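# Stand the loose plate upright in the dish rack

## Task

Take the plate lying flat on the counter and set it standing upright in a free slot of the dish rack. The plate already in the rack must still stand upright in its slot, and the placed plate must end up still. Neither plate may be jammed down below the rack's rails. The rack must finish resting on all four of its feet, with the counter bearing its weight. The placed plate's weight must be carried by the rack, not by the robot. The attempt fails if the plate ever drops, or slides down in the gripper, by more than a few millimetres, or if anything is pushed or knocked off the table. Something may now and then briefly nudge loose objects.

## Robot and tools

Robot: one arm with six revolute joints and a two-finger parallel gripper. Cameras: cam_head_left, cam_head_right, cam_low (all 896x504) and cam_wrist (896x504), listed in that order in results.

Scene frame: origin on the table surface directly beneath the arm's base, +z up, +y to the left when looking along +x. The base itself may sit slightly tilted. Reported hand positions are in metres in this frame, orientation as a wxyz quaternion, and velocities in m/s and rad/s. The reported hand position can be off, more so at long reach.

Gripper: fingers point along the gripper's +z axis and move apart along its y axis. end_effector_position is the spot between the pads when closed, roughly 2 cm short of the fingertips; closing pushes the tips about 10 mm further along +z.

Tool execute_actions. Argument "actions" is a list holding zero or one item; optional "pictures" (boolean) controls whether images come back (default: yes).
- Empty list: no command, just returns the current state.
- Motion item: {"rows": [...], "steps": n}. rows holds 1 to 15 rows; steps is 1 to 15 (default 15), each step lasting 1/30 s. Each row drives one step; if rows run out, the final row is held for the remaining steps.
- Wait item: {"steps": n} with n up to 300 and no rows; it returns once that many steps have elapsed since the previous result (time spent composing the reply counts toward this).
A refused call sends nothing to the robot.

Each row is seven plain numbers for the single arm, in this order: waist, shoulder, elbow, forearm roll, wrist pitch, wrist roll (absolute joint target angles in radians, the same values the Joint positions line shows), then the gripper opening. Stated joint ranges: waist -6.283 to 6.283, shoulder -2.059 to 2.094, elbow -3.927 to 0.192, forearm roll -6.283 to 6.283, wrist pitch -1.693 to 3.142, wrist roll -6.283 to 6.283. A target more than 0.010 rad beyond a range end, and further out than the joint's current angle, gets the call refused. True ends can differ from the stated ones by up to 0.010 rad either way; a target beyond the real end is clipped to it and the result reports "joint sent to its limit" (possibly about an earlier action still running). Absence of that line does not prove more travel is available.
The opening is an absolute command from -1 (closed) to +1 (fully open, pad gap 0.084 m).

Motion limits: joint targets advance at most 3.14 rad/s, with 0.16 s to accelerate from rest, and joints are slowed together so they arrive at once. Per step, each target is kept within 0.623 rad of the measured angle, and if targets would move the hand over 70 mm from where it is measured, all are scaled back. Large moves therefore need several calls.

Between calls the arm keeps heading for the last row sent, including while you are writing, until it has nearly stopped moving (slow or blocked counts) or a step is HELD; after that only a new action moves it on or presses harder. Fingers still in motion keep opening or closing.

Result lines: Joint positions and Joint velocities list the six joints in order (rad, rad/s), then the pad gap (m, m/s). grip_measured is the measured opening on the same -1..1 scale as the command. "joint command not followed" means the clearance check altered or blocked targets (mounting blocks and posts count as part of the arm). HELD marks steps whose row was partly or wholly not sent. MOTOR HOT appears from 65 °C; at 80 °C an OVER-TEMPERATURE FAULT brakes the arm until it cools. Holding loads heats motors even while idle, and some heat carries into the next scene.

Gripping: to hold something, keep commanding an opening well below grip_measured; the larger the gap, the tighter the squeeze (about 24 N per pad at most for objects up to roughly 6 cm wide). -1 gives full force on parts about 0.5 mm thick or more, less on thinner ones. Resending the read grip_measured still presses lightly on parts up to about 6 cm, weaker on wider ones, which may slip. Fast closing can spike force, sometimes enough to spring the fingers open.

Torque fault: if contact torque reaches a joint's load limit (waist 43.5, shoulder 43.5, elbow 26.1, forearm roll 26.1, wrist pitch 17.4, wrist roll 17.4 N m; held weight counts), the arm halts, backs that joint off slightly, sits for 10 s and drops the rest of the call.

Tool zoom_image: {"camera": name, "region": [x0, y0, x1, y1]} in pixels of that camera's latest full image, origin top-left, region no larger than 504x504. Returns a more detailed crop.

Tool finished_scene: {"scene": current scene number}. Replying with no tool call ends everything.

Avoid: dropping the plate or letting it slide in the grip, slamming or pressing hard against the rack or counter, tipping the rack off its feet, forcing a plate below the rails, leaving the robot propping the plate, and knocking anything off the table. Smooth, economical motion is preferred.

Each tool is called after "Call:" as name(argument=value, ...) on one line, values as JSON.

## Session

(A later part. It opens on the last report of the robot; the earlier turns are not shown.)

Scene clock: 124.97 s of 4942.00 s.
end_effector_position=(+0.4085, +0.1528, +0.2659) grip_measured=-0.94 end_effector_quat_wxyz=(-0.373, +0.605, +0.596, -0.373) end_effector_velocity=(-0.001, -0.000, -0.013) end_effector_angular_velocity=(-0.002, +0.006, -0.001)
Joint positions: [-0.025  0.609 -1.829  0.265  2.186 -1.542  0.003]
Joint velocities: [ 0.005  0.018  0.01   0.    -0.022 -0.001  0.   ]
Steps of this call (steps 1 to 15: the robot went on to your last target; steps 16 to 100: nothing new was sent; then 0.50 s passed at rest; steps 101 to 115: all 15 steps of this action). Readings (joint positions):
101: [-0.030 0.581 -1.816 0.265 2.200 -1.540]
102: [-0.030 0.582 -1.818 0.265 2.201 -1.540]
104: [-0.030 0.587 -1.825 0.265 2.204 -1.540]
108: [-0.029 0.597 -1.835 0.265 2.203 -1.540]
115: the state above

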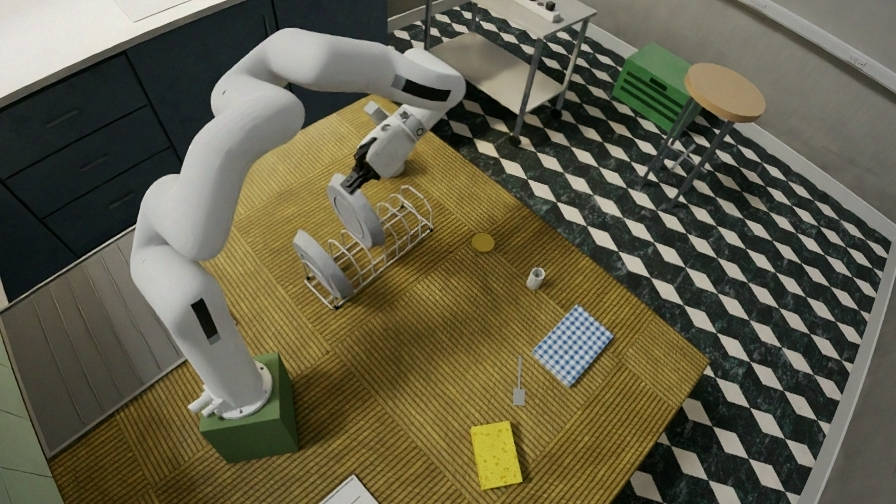

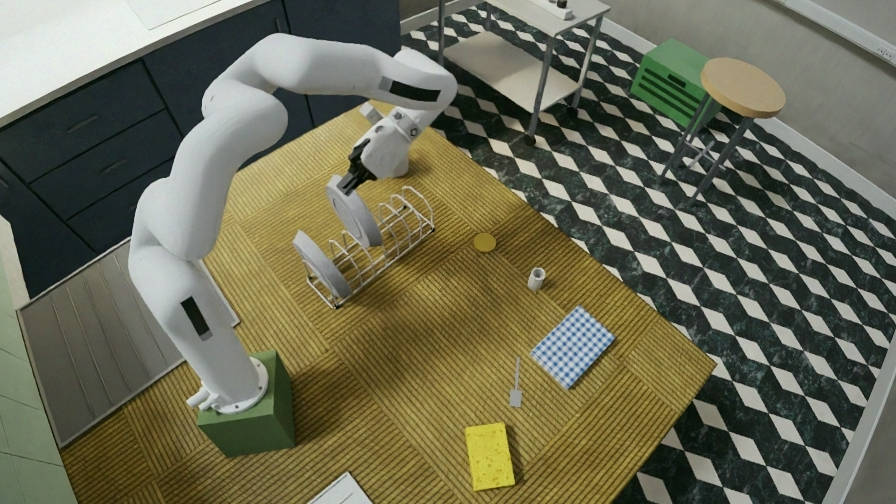

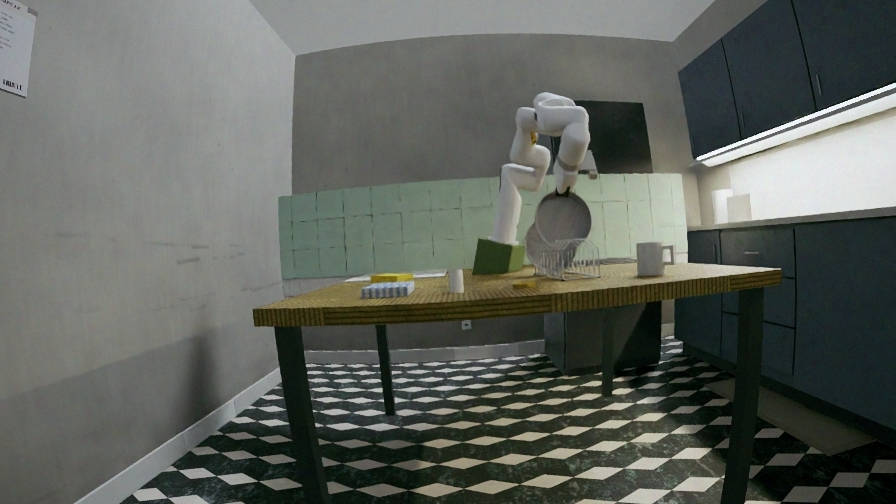

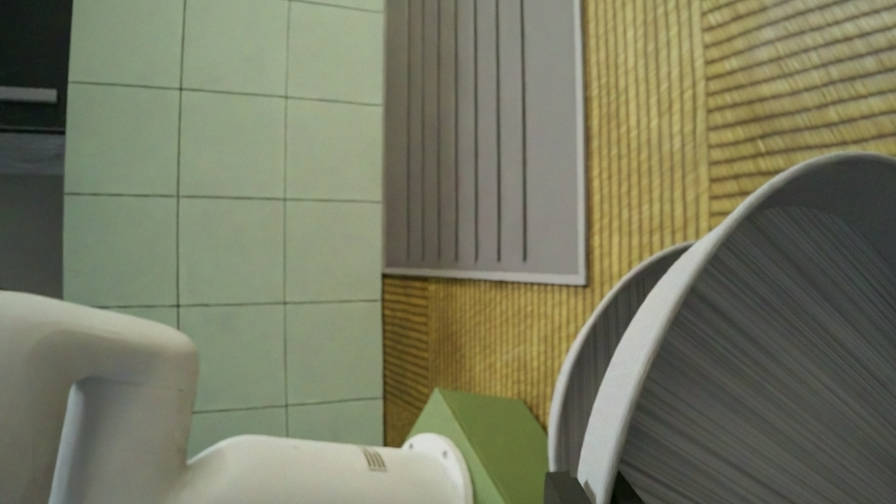

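Call:
execute_actions(actions=[{"rows":[[-0.024,0.612,-1.829,0.265,2.182,-1.542,-1],[-0.023,0.615,-1.828,0.265,2.178,-1.543,-1],[-0.022,0.619,-1.828,0.265,2.174,-1.543,-1],[-0.022,0.622,-1.827,0.265,2.17,-1.544,-1],[-0.021,0.626,-1.827,0.265,2.166,-1.545,-1],[-0.02,0.629,-1.826,0.265,2.162,-1.545,-1],[-0.019,0.633,-1.826,0.265,2.158,-1.546,-1],[-0.018,0.636,-1.825,0.265,2.154,-1.546,-1],[-0.017,0.64,-1.825,0.265,2.15,-1.547,-1],[-0.016,0.644,-1.825,0.265,2.146,-1.547,-1],[-0.015,0.647,-1.824,0.265,2.142,-1.548,-1],[-0.014,0.651,-1.824,0.265,2.137,-1.548,-1],[-0.013,0.655,-1.824,0.265,2.133,-1.549,-1]]}])

Call:
zoom_image(camera="cam_head_left", region=[290,150,440,300])

Scene clock: 129.37 s of 4942.00 s.
end_effector_position=(+0.4106, +0.1530, +0.2387) grip_measured=-0.94 end_effector_quat_wxyz=(-0.372, +0.604, +0.598, -0.373) end_effector_velocity=(-0.005, -0.002, -0.047) end_effector_angular_velocity=(-0.003, +0.033, +0.001)
Joint positions: [-0.013  0.653 -1.824  0.265  2.136 -1.549  0.003]
Joint velocities: [ 0.019  0.079  0.022 -0.001 -0.069 -0.01   0.001]
Steps of this call (steps 1 to 15: the robot went on to your last target; steps 16 to 100: nothing new was sent; then 0.57 s passed at rest; steps 101 to 115: all 15 steps of this action). Readings (joint positions):
101: [-0.025 0.609 -1.829 0.265 2.185 -1.542]
102: [-0.025 0.610 -1.829 0.265 2.184 -1.542]
104: [-0.023 0.614 -1.829 0.265 2.179 -1.543]
108: [-0.020 0.629 -1.826 0.265 2.163 -1.545]
115: the state above

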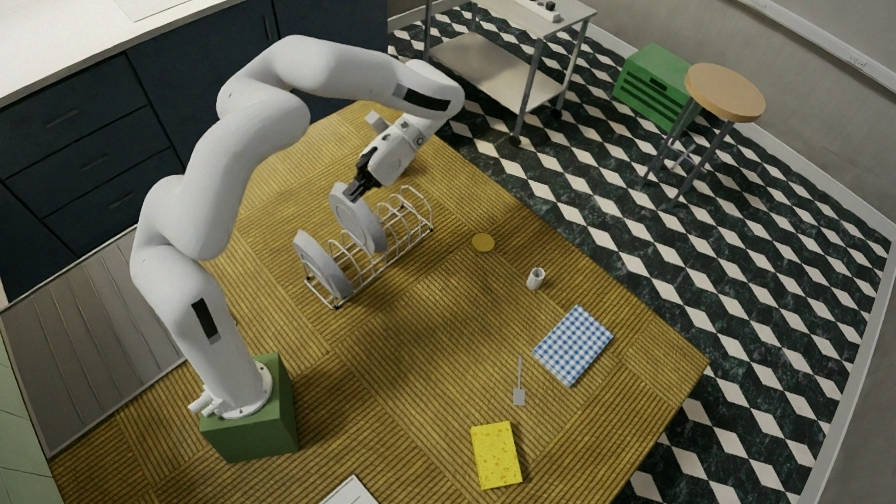

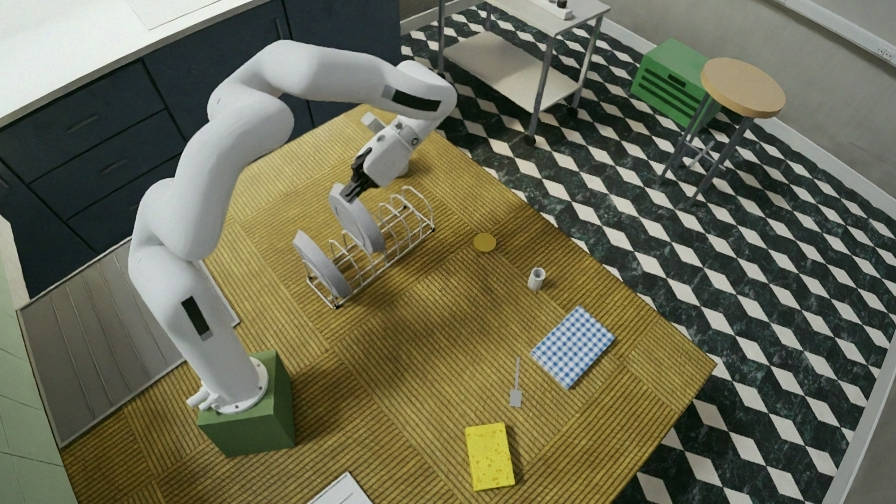

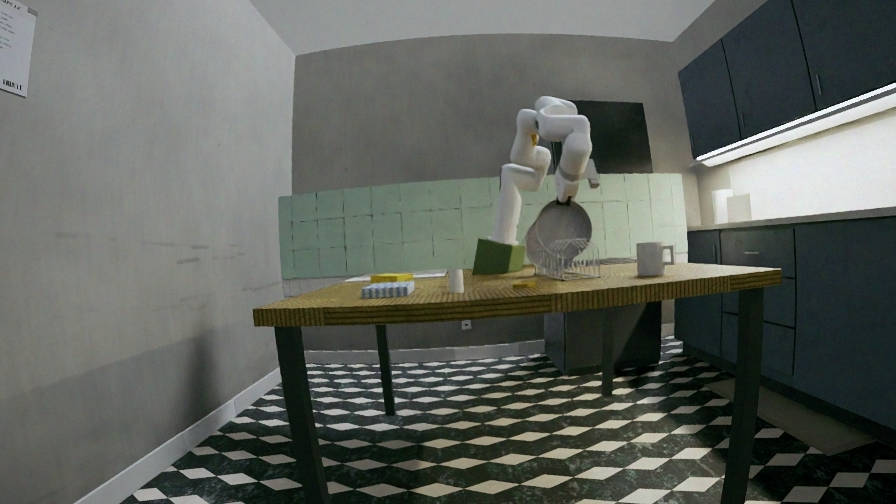

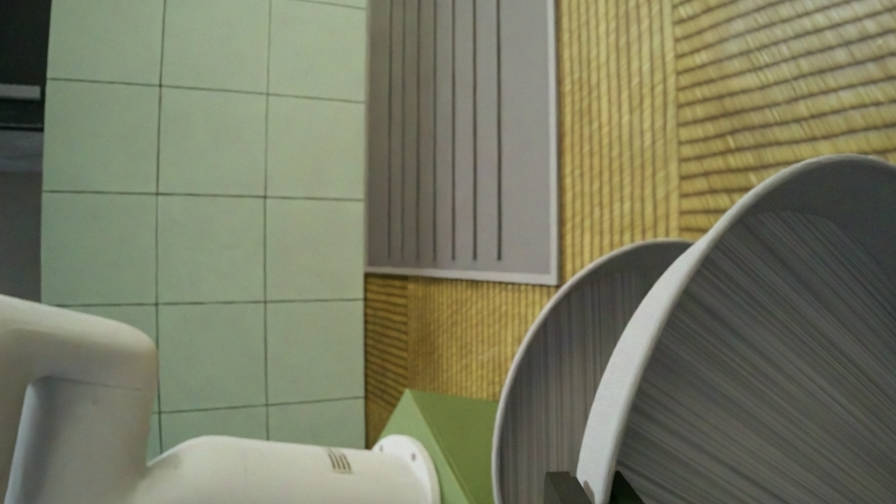

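Region (290, 150, 440, 300) of cam_head_left's 896x504 image, scaled by 3.360, with more detail than that image has.

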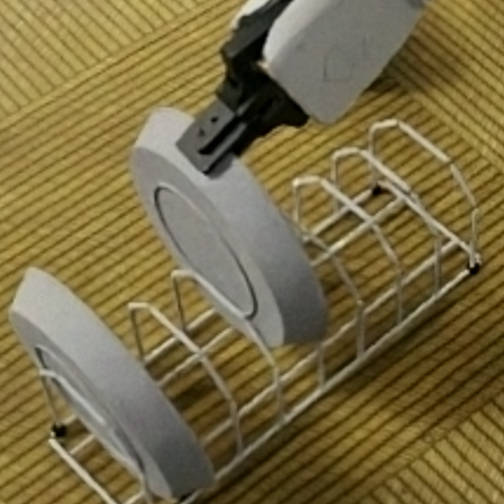

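Call:
execute_actions(actions=[{"rows":[[-0.012,0.658,-1.823,0.265,2.129,-1.549,-1],[-0.011,0.662,-1.822,0.265,2.125,-1.55,-1],[-0.01,0.665,-1.821,0.265,2.121,-1.55,-1],[-0.009,0.669,-1.82,0.265,2.116,-1.551,-1],[-0.008,0.672,-1.819,0.265,2.112,-1.551,-1],[-0.007,0.676,-1.818,0.265,2.108,-1.552,-1],[-0.006,0.679,-1.818,0.265,2.104,-1.552,-1],[-0.005,0.683,-1.817,0.265,2.1,-1.553,-1],[-0.005,0.686,-1.816,0.265,2.096,-1.553,-1],[-0.004,0.69,-1.816,0.265,2.091,-1.554,-1],[-0.003,0.693,-1.815,0.265,2.087,-1.554,-1],[-0.002,0.697,-1.814,0.265,2.083,-1.555,-1],[-0.001,0.7,-1.814,0.265,2.079,-1.555,-1]]}], pictures=false)

Call:
execute_actions(actions=[{"steps":5}])

Call:
zoom_image(camera="cam_low", region=[520,190,620,290])

Scene clock: 133.33 s of 4942.00 s.
end_effector_position=(+0.4101, +0.1525, +0.2088) grip_measured=-0.93 end_effector_quat_wxyz=(-0.372, +0.603, +0.598, -0.374) end_effector_velocity=(-0.007, -0.003, -0.042) end_effector_angular_velocity=(-0.010, +0.027, +0.002)
Joint positions: [-0.001  0.698 -1.815  0.265  2.081 -1.555  0.003]
Joint velocities: [ 0.018  0.068  0.021 -0.003 -0.063 -0.004  0.001]
Steps of this call (steps 1 to 15: the robot went on to your last target; steps 16 to 100: nothing new was sent; then 0.13 s passed at rest; steps 101 to 115: all 15 steps of this action). Readings (joint positions):
101: [-0.013 0.655 -1.824 0.265 2.133 -1.549]
102: [-0.013 0.656 -1.824 0.265 2.132 -1.549]
104: [-0.011 0.660 -1.823 0.265 2.126 -1.550]
108: [-0.007 0.674 -1.820 0.267 2.111 -1.552]
115: the state above

Scene clock: 133.50 s of 4942.00 s.
end_effector_position=(+0.4103, +0.1524, +0.2075) grip_measured=-0.93 end_effector_quat_wxyz=(-0.372, +0.603, +0.598, -0.374) end_effector_velocity=(-0.001, -0.001, +0.000) end_effector_angular_velocity=(-0.002, +0.003, -0.002)
Joint positions: [-0.001  0.7   -1.814  0.265  2.078 -1.555  0.003]
Joint velocities: [-0.002 -0.     0.003 -0.001  0.001  0.001  0.   ]
Steps of this call (steps 1 to 5: the robot went on to your last target). Readings (joint positions):
1: [-0.001 0.700 -1.814 0.265 2.080 -1.555]
2: [-0.001 0.700 -1.814 0.265 2.079 -1.555]
4: [-0.001 0.700 -1.814 0.265 2.078 -1.555]
5: the state above

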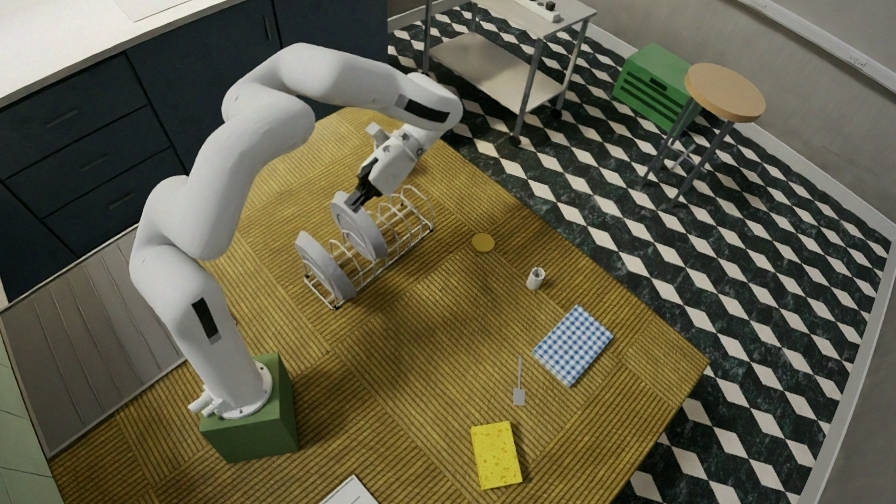

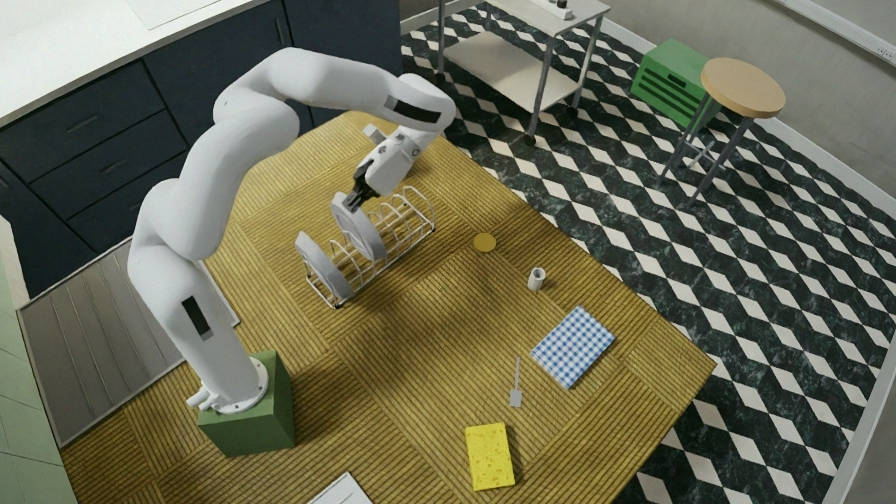

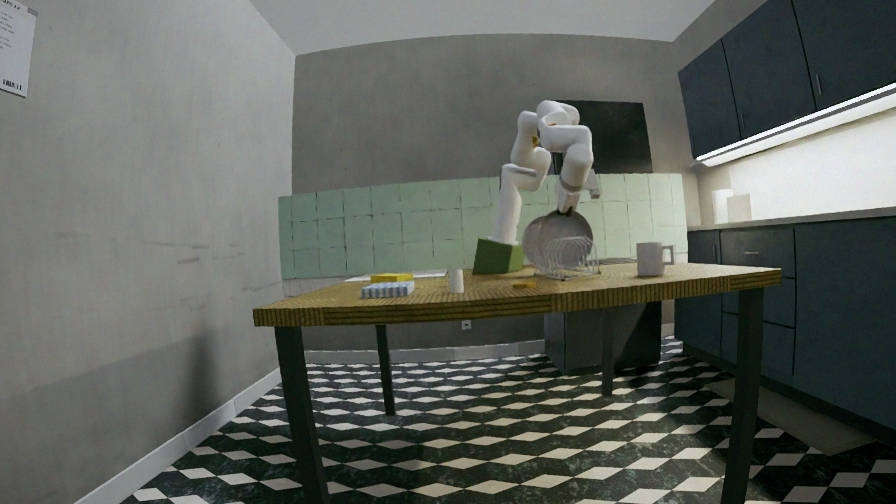

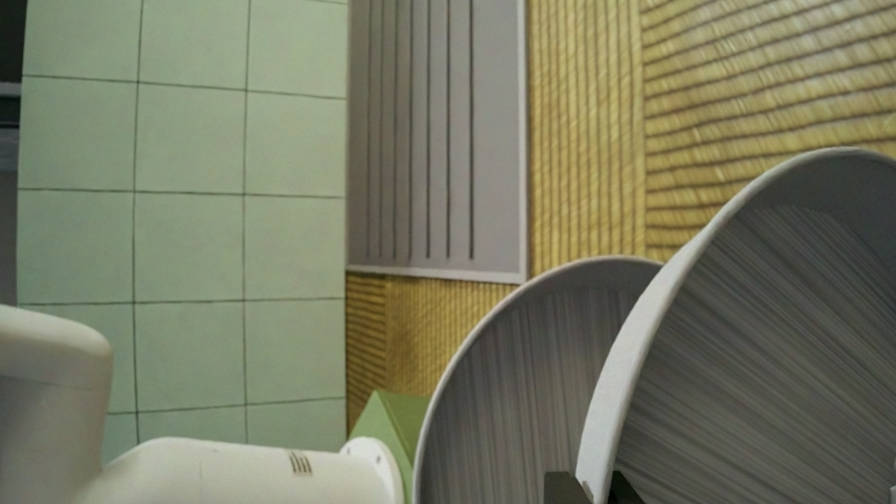

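Region (520, 190, 620, 290) of cam_low's 896x504 image, scaled by 5.040, with more detail than that image has.

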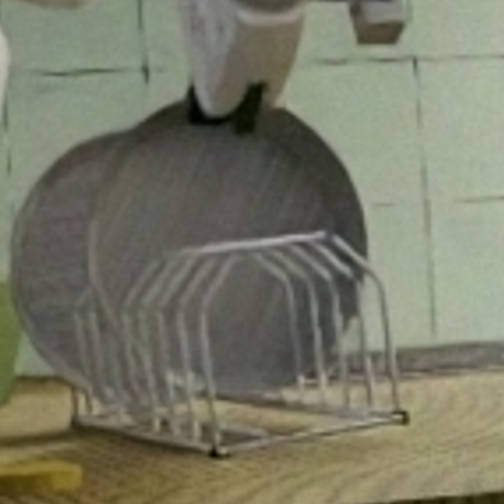

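Call:
execute_actions(actions=[])

Call:
zoom_image(camera="cam_head_left", region=[290,165,440,315])

Call:
zoom_image(camera="cam_low", region=[520,190,620,290])

Scene clock: 135.33 s of 4942.00 s.
end_effector_position=(+0.4100, +0.1523, +0.2075) grip_measured=-0.93 end_effector_quat_wxyz=(-0.372, +0.603, +0.598, -0.374) end_effector_velocity=(-0.000, -0.000, -0.000) end_effector_angular_velocity=(-0.002, +0.001, +0.002)
Joint positions: [-0.001  0.7   -1.814  0.265  2.079 -1.555  0.003]
Joint velocities: [ 0.001 -0.     0.    -0.002  0.     0.     0.   ]
Steps of this call (steps 1 to 15: the robot went on to your last target; steps 16 to 55: nothing new was sent). Readings (joint positions):
1: [-0.001 0.700 -1.814 0.265 2.078 -1.555]
2: [-0.001 0.700 -1.814 0.265 2.079 -1.555]
4: [-0.001 0.700 -1.814 0.265 2.079 -1.555]
8: [-0.001 0.700 -1.814 0.265 2.079 -1.555]
55: the state above
The arm was judged still, so your last target was given up. Only a new action makes it travel on or press farther. Fingers that are still opening or closing keep moving.

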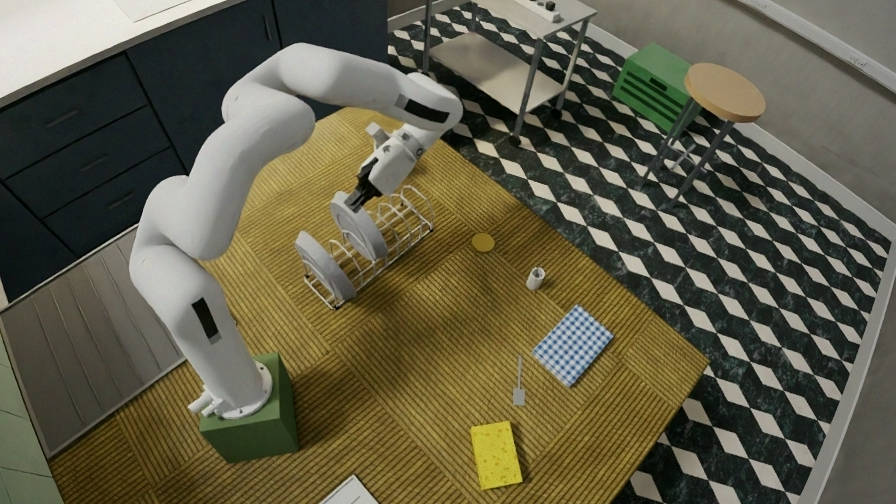

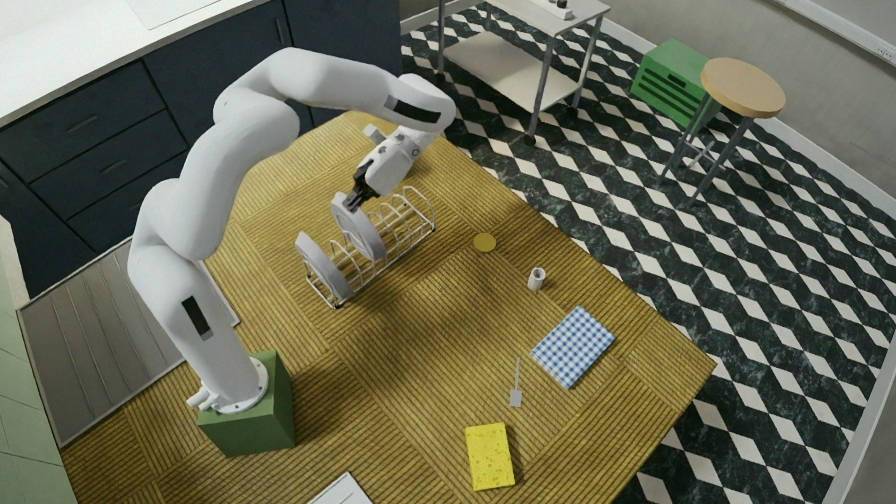

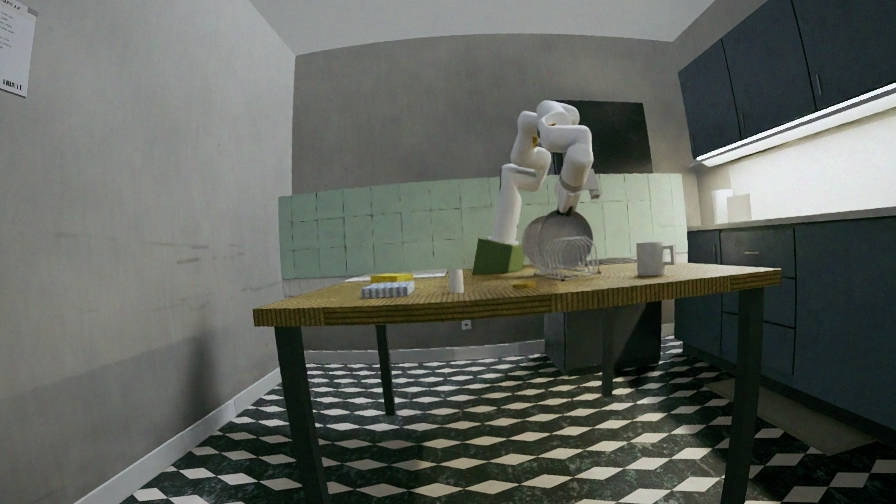

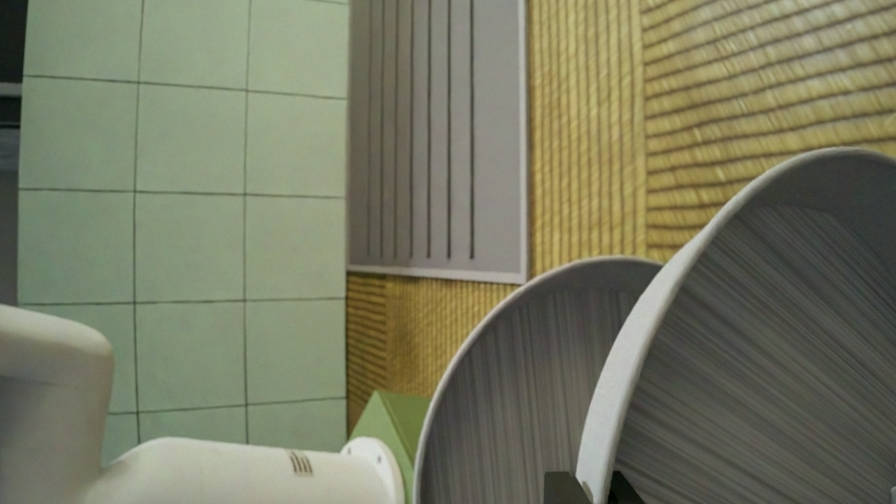

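Region (290, 165, 440, 315) of cam_head_left's 896x504 image, scaled by 3.360, with more detail than that image has.

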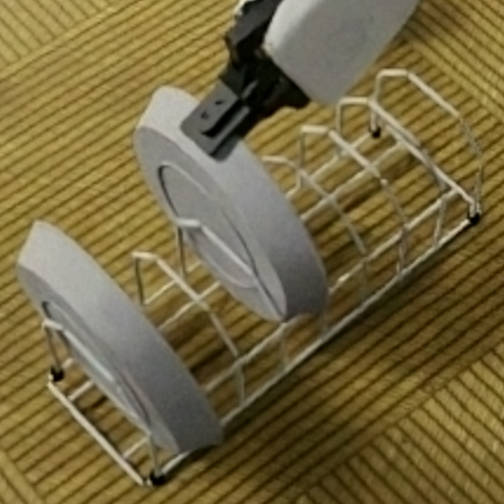

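Region (520, 190, 620, 290) of cam_low's 896x504 image, scaled by 5.040, with more detail than that image has.

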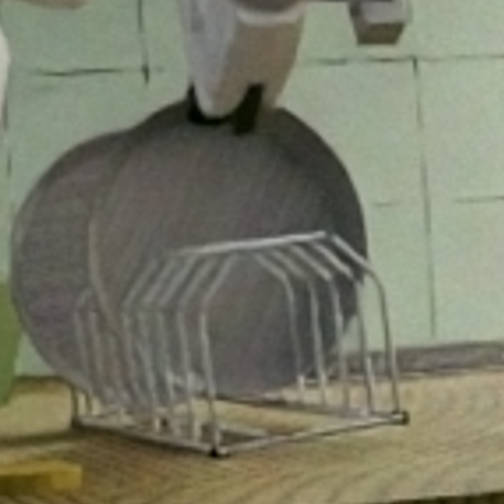

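Call:
execute_actions(actions=[{"rows":[[-0.001,0.701,-1.816,0.265,2.08,-1.555,-1],[-0.001,0.702,-1.818,0.265,2.081,-1.555,-1],[-0.001,0.703,-1.82,0.265,2.082,-1.555,-1],[-0.001,0.704,-1.822,0.265,2.083,-1.555,-1],[-0.001,0.705,-1.824,0.265,2.084,-1.555,-1],[-0.001,0.706,-1.826,0.265,2.085,-1.555,-1],[-0.001,0.707,-1.828,0.265,2.086,-1.555,-1],[-0.002,0.708,-1.83,0.265,2.087,-1.555,-1],[-0.002,0.709,-1.832,0.265,2.088,-1.555,-1],[-0.002,0.71,-1.834,0.265,2.089,-1.555,-1],[-0.002,0.711,-1.836,0.265,2.09,-1.555,-1]]}])

Call:
zoom_image(camera="cam_head_left", region=[290,165,440,315])

Call:
zoom_image(camera="cam_low", region=[520,190,620,290])

Scene clock: 137.63 s of 4942.00 s.
end_effector_position=(+0.4126, +0.1522, +0.2081) grip_measured=-0.93 end_effector_quat_wxyz=(-0.373, +0.602, +0.598, -0.375) end_effector_velocity=(+0.002, +0.001, +0.003) end_effector_angular_velocity=(+0.001, -0.005, +0.004)
Joint positions: [-0.002  0.712 -1.835  0.265  2.09  -1.555  0.003]
Joint velocities: [ 0.    -0.002 -0.01  -0.001  0.006 -0.    -0.   ]
Steps of this call (steps 1 to 54: nothing new was sent; steps 55 to 69: all 15 steps of this action). Readings (joint positions):
55: [-0.001 0.700 -1.814 0.265 2.079 -1.555]
56: [-0.001 0.700 -1.815 0.265 2.079 -1.555]
58: [-0.001 0.702 -1.817 0.265 2.081 -1.555]
62: [-0.001 0.706 -1.825 0.265 2.084 -1.555]
69: the state above

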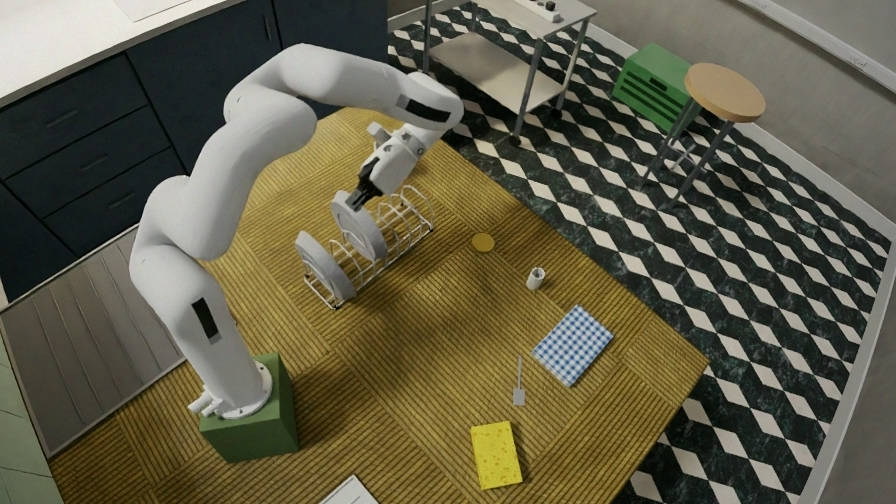

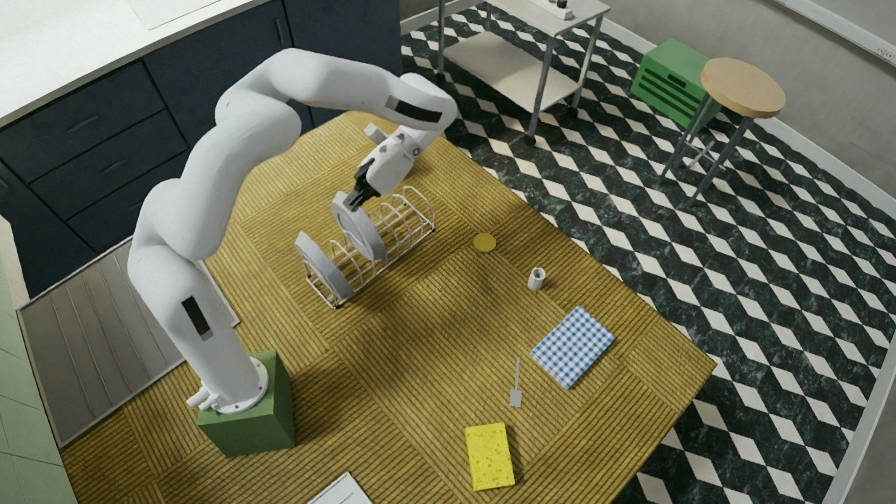

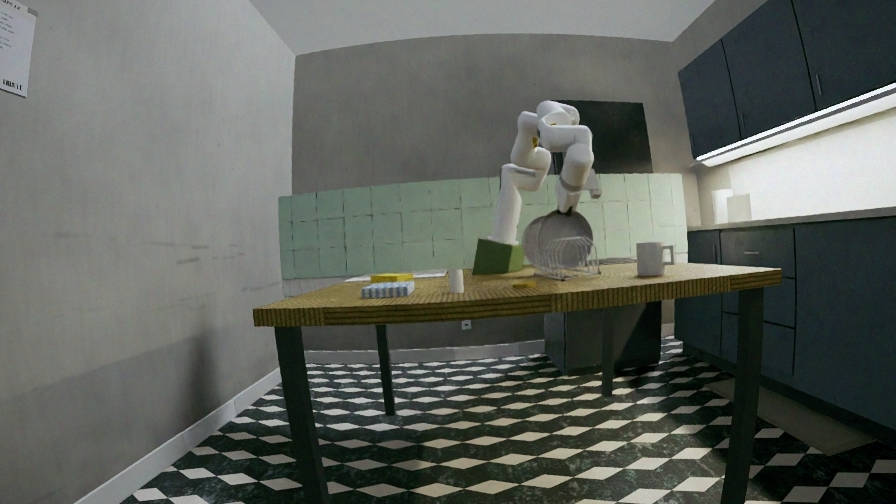

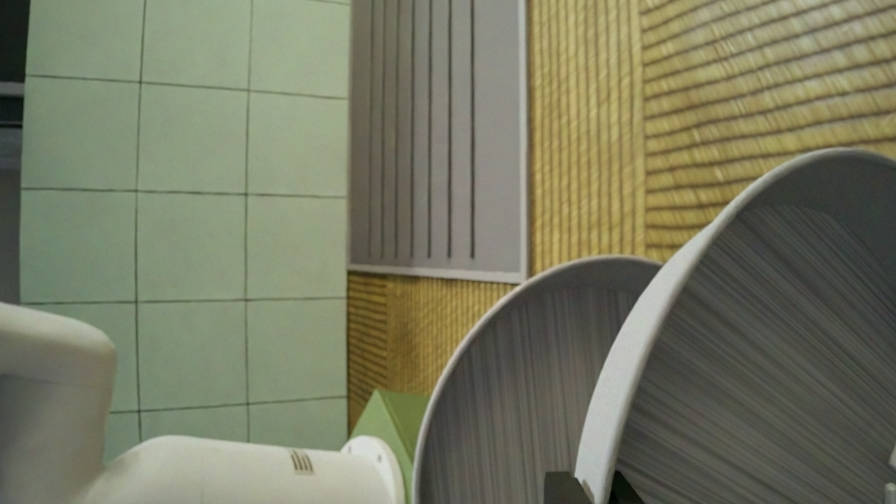

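Region (290, 165, 440, 315) of cam_head_left's 896x504 image, scaled by 3.360, with more detail than that image has.

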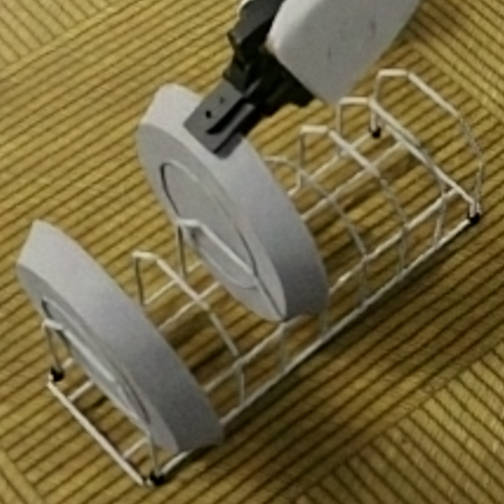

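Region (520, 190, 620, 290) of cam_low's 896x504 image, scaled by 5.040, with more detail than that image has.

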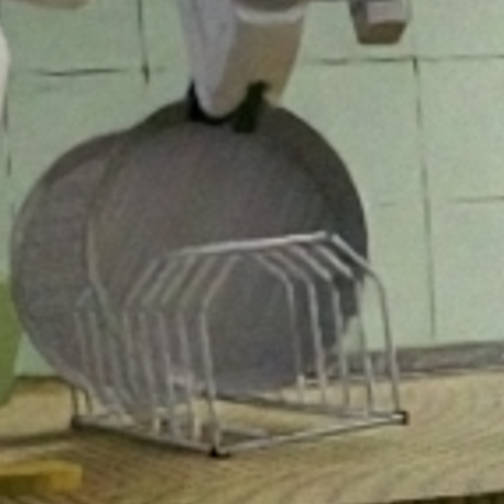

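Call:
execute_actions(actions=[{"rows":[[-0.002,0.708,-1.835,0.265,2.092,-1.555,-1],[-0.003,0.704,-1.834,0.265,2.095,-1.554,-1],[-0.004,0.7,-1.833,0.265,2.098,-1.554,-1],[-0.005,0.696,-1.832,0.265,2.101,-1.553,-1],[-0.005,0.692,-1.831,0.265,2.104,-1.553,-1],[-0.006,0.688,-1.83,0.265,2.107,-1.552,-1],[-0.007,0.684,-1.829,0.265,2.11,-1.552,-1],[-0.008,0.68,-1.828,0.265,2.113,-1.551,-1],[-0.009,0.676,-1.827,0.265,2.116,-1.551,-1],[-0.01,0.672,-1.826,0.265,2.119,-1.55,-1],[-0.011,0.668,-1.825,0.265,2.122,-1.55,-1],[-0.011,0.664,-1.824,0.265,2.125,-1.55,-1]]}])

Call:
zoom_image(camera="cam_head_right", region=[330,200,410,280])

Call:
zoom_image(camera="cam_low", region=[530,210,610,290])

Scene clock: 143.37 s of 4942.00 s.
end_effector_position=(+0.4111, +0.1525, +0.2320) grip_measured=-0.94 end_effector_quat_wxyz=(-0.372, +0.604, +0.598, -0.373) end_effector_velocity=(-0.002, -0.004, +0.015) end_effector_angular_velocity=(-0.013, -0.001, +0.002)
Joint positions: [-0.011  0.664 -1.825  0.264  2.124 -1.55   0.003]
Joint velocities: [-0.007 -0.029  0.008 -0.012  0.022  0.005 -0.   ]
Steps of this call (steps 1 to 15: the robot went on to your last target; steps 16 to 100: nothing new was sent; then 1.90 s passed at rest; steps 101 to 115: all 15 steps of this action). Readings (joint positions):
101: [-0.002 0.711 -1.836 0.265 2.090 -1.555]
102: [-0.002 0.710 -1.835 0.265 2.091 -1.555]
104: [-0.003 0.705 -1.834 0.265 2.095 -1.554]
108: [-0.006 0.689 -1.831 0.265 2.106 -1.552]
115: the state above

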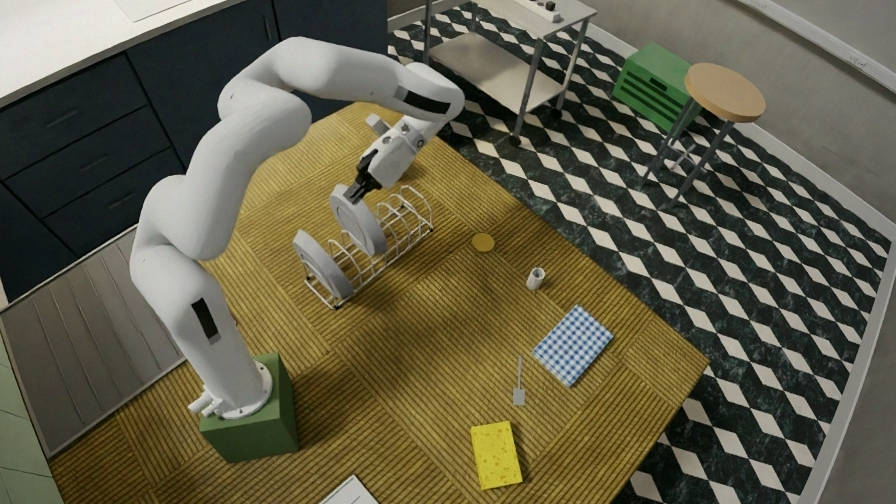

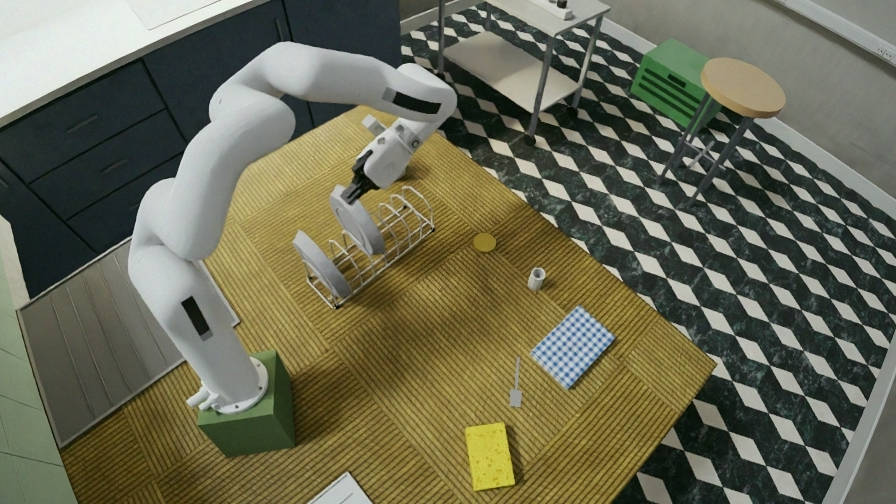

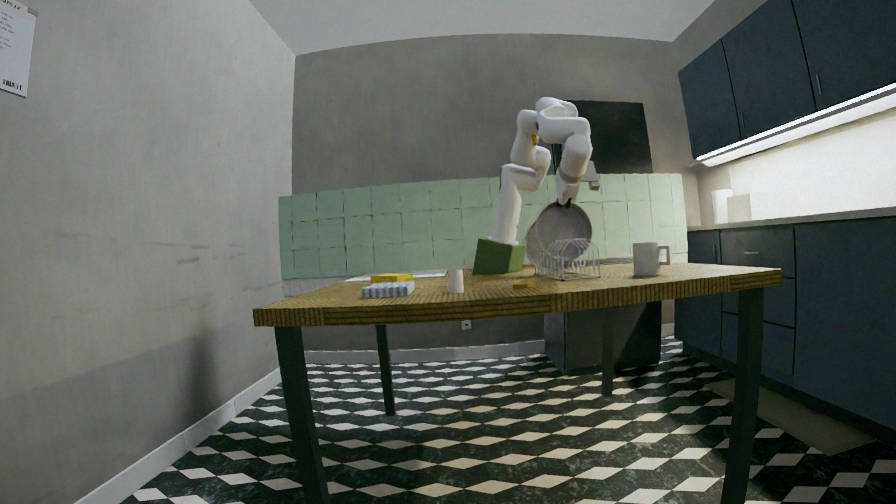

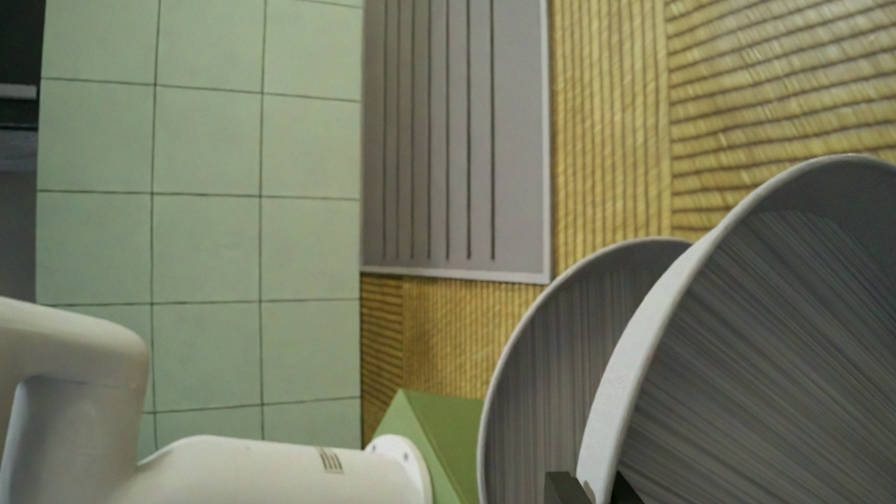

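Region (330, 200, 410, 280) of cam_head_right's 896x504 image, scaled by 6.300, with more detail than that image has.

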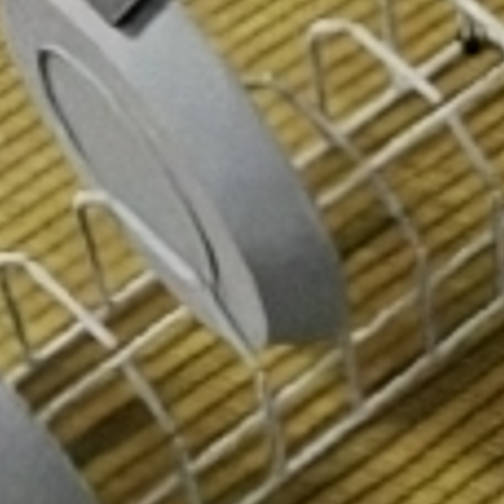

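Region (530, 210, 610, 290) of cam_low's 896x504 image, scaled by 6.300, with more detail than that image has.

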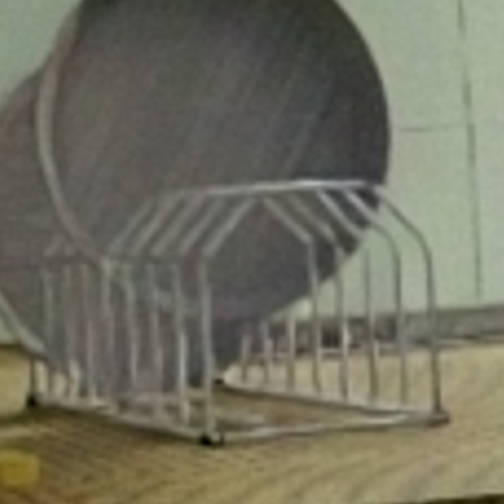

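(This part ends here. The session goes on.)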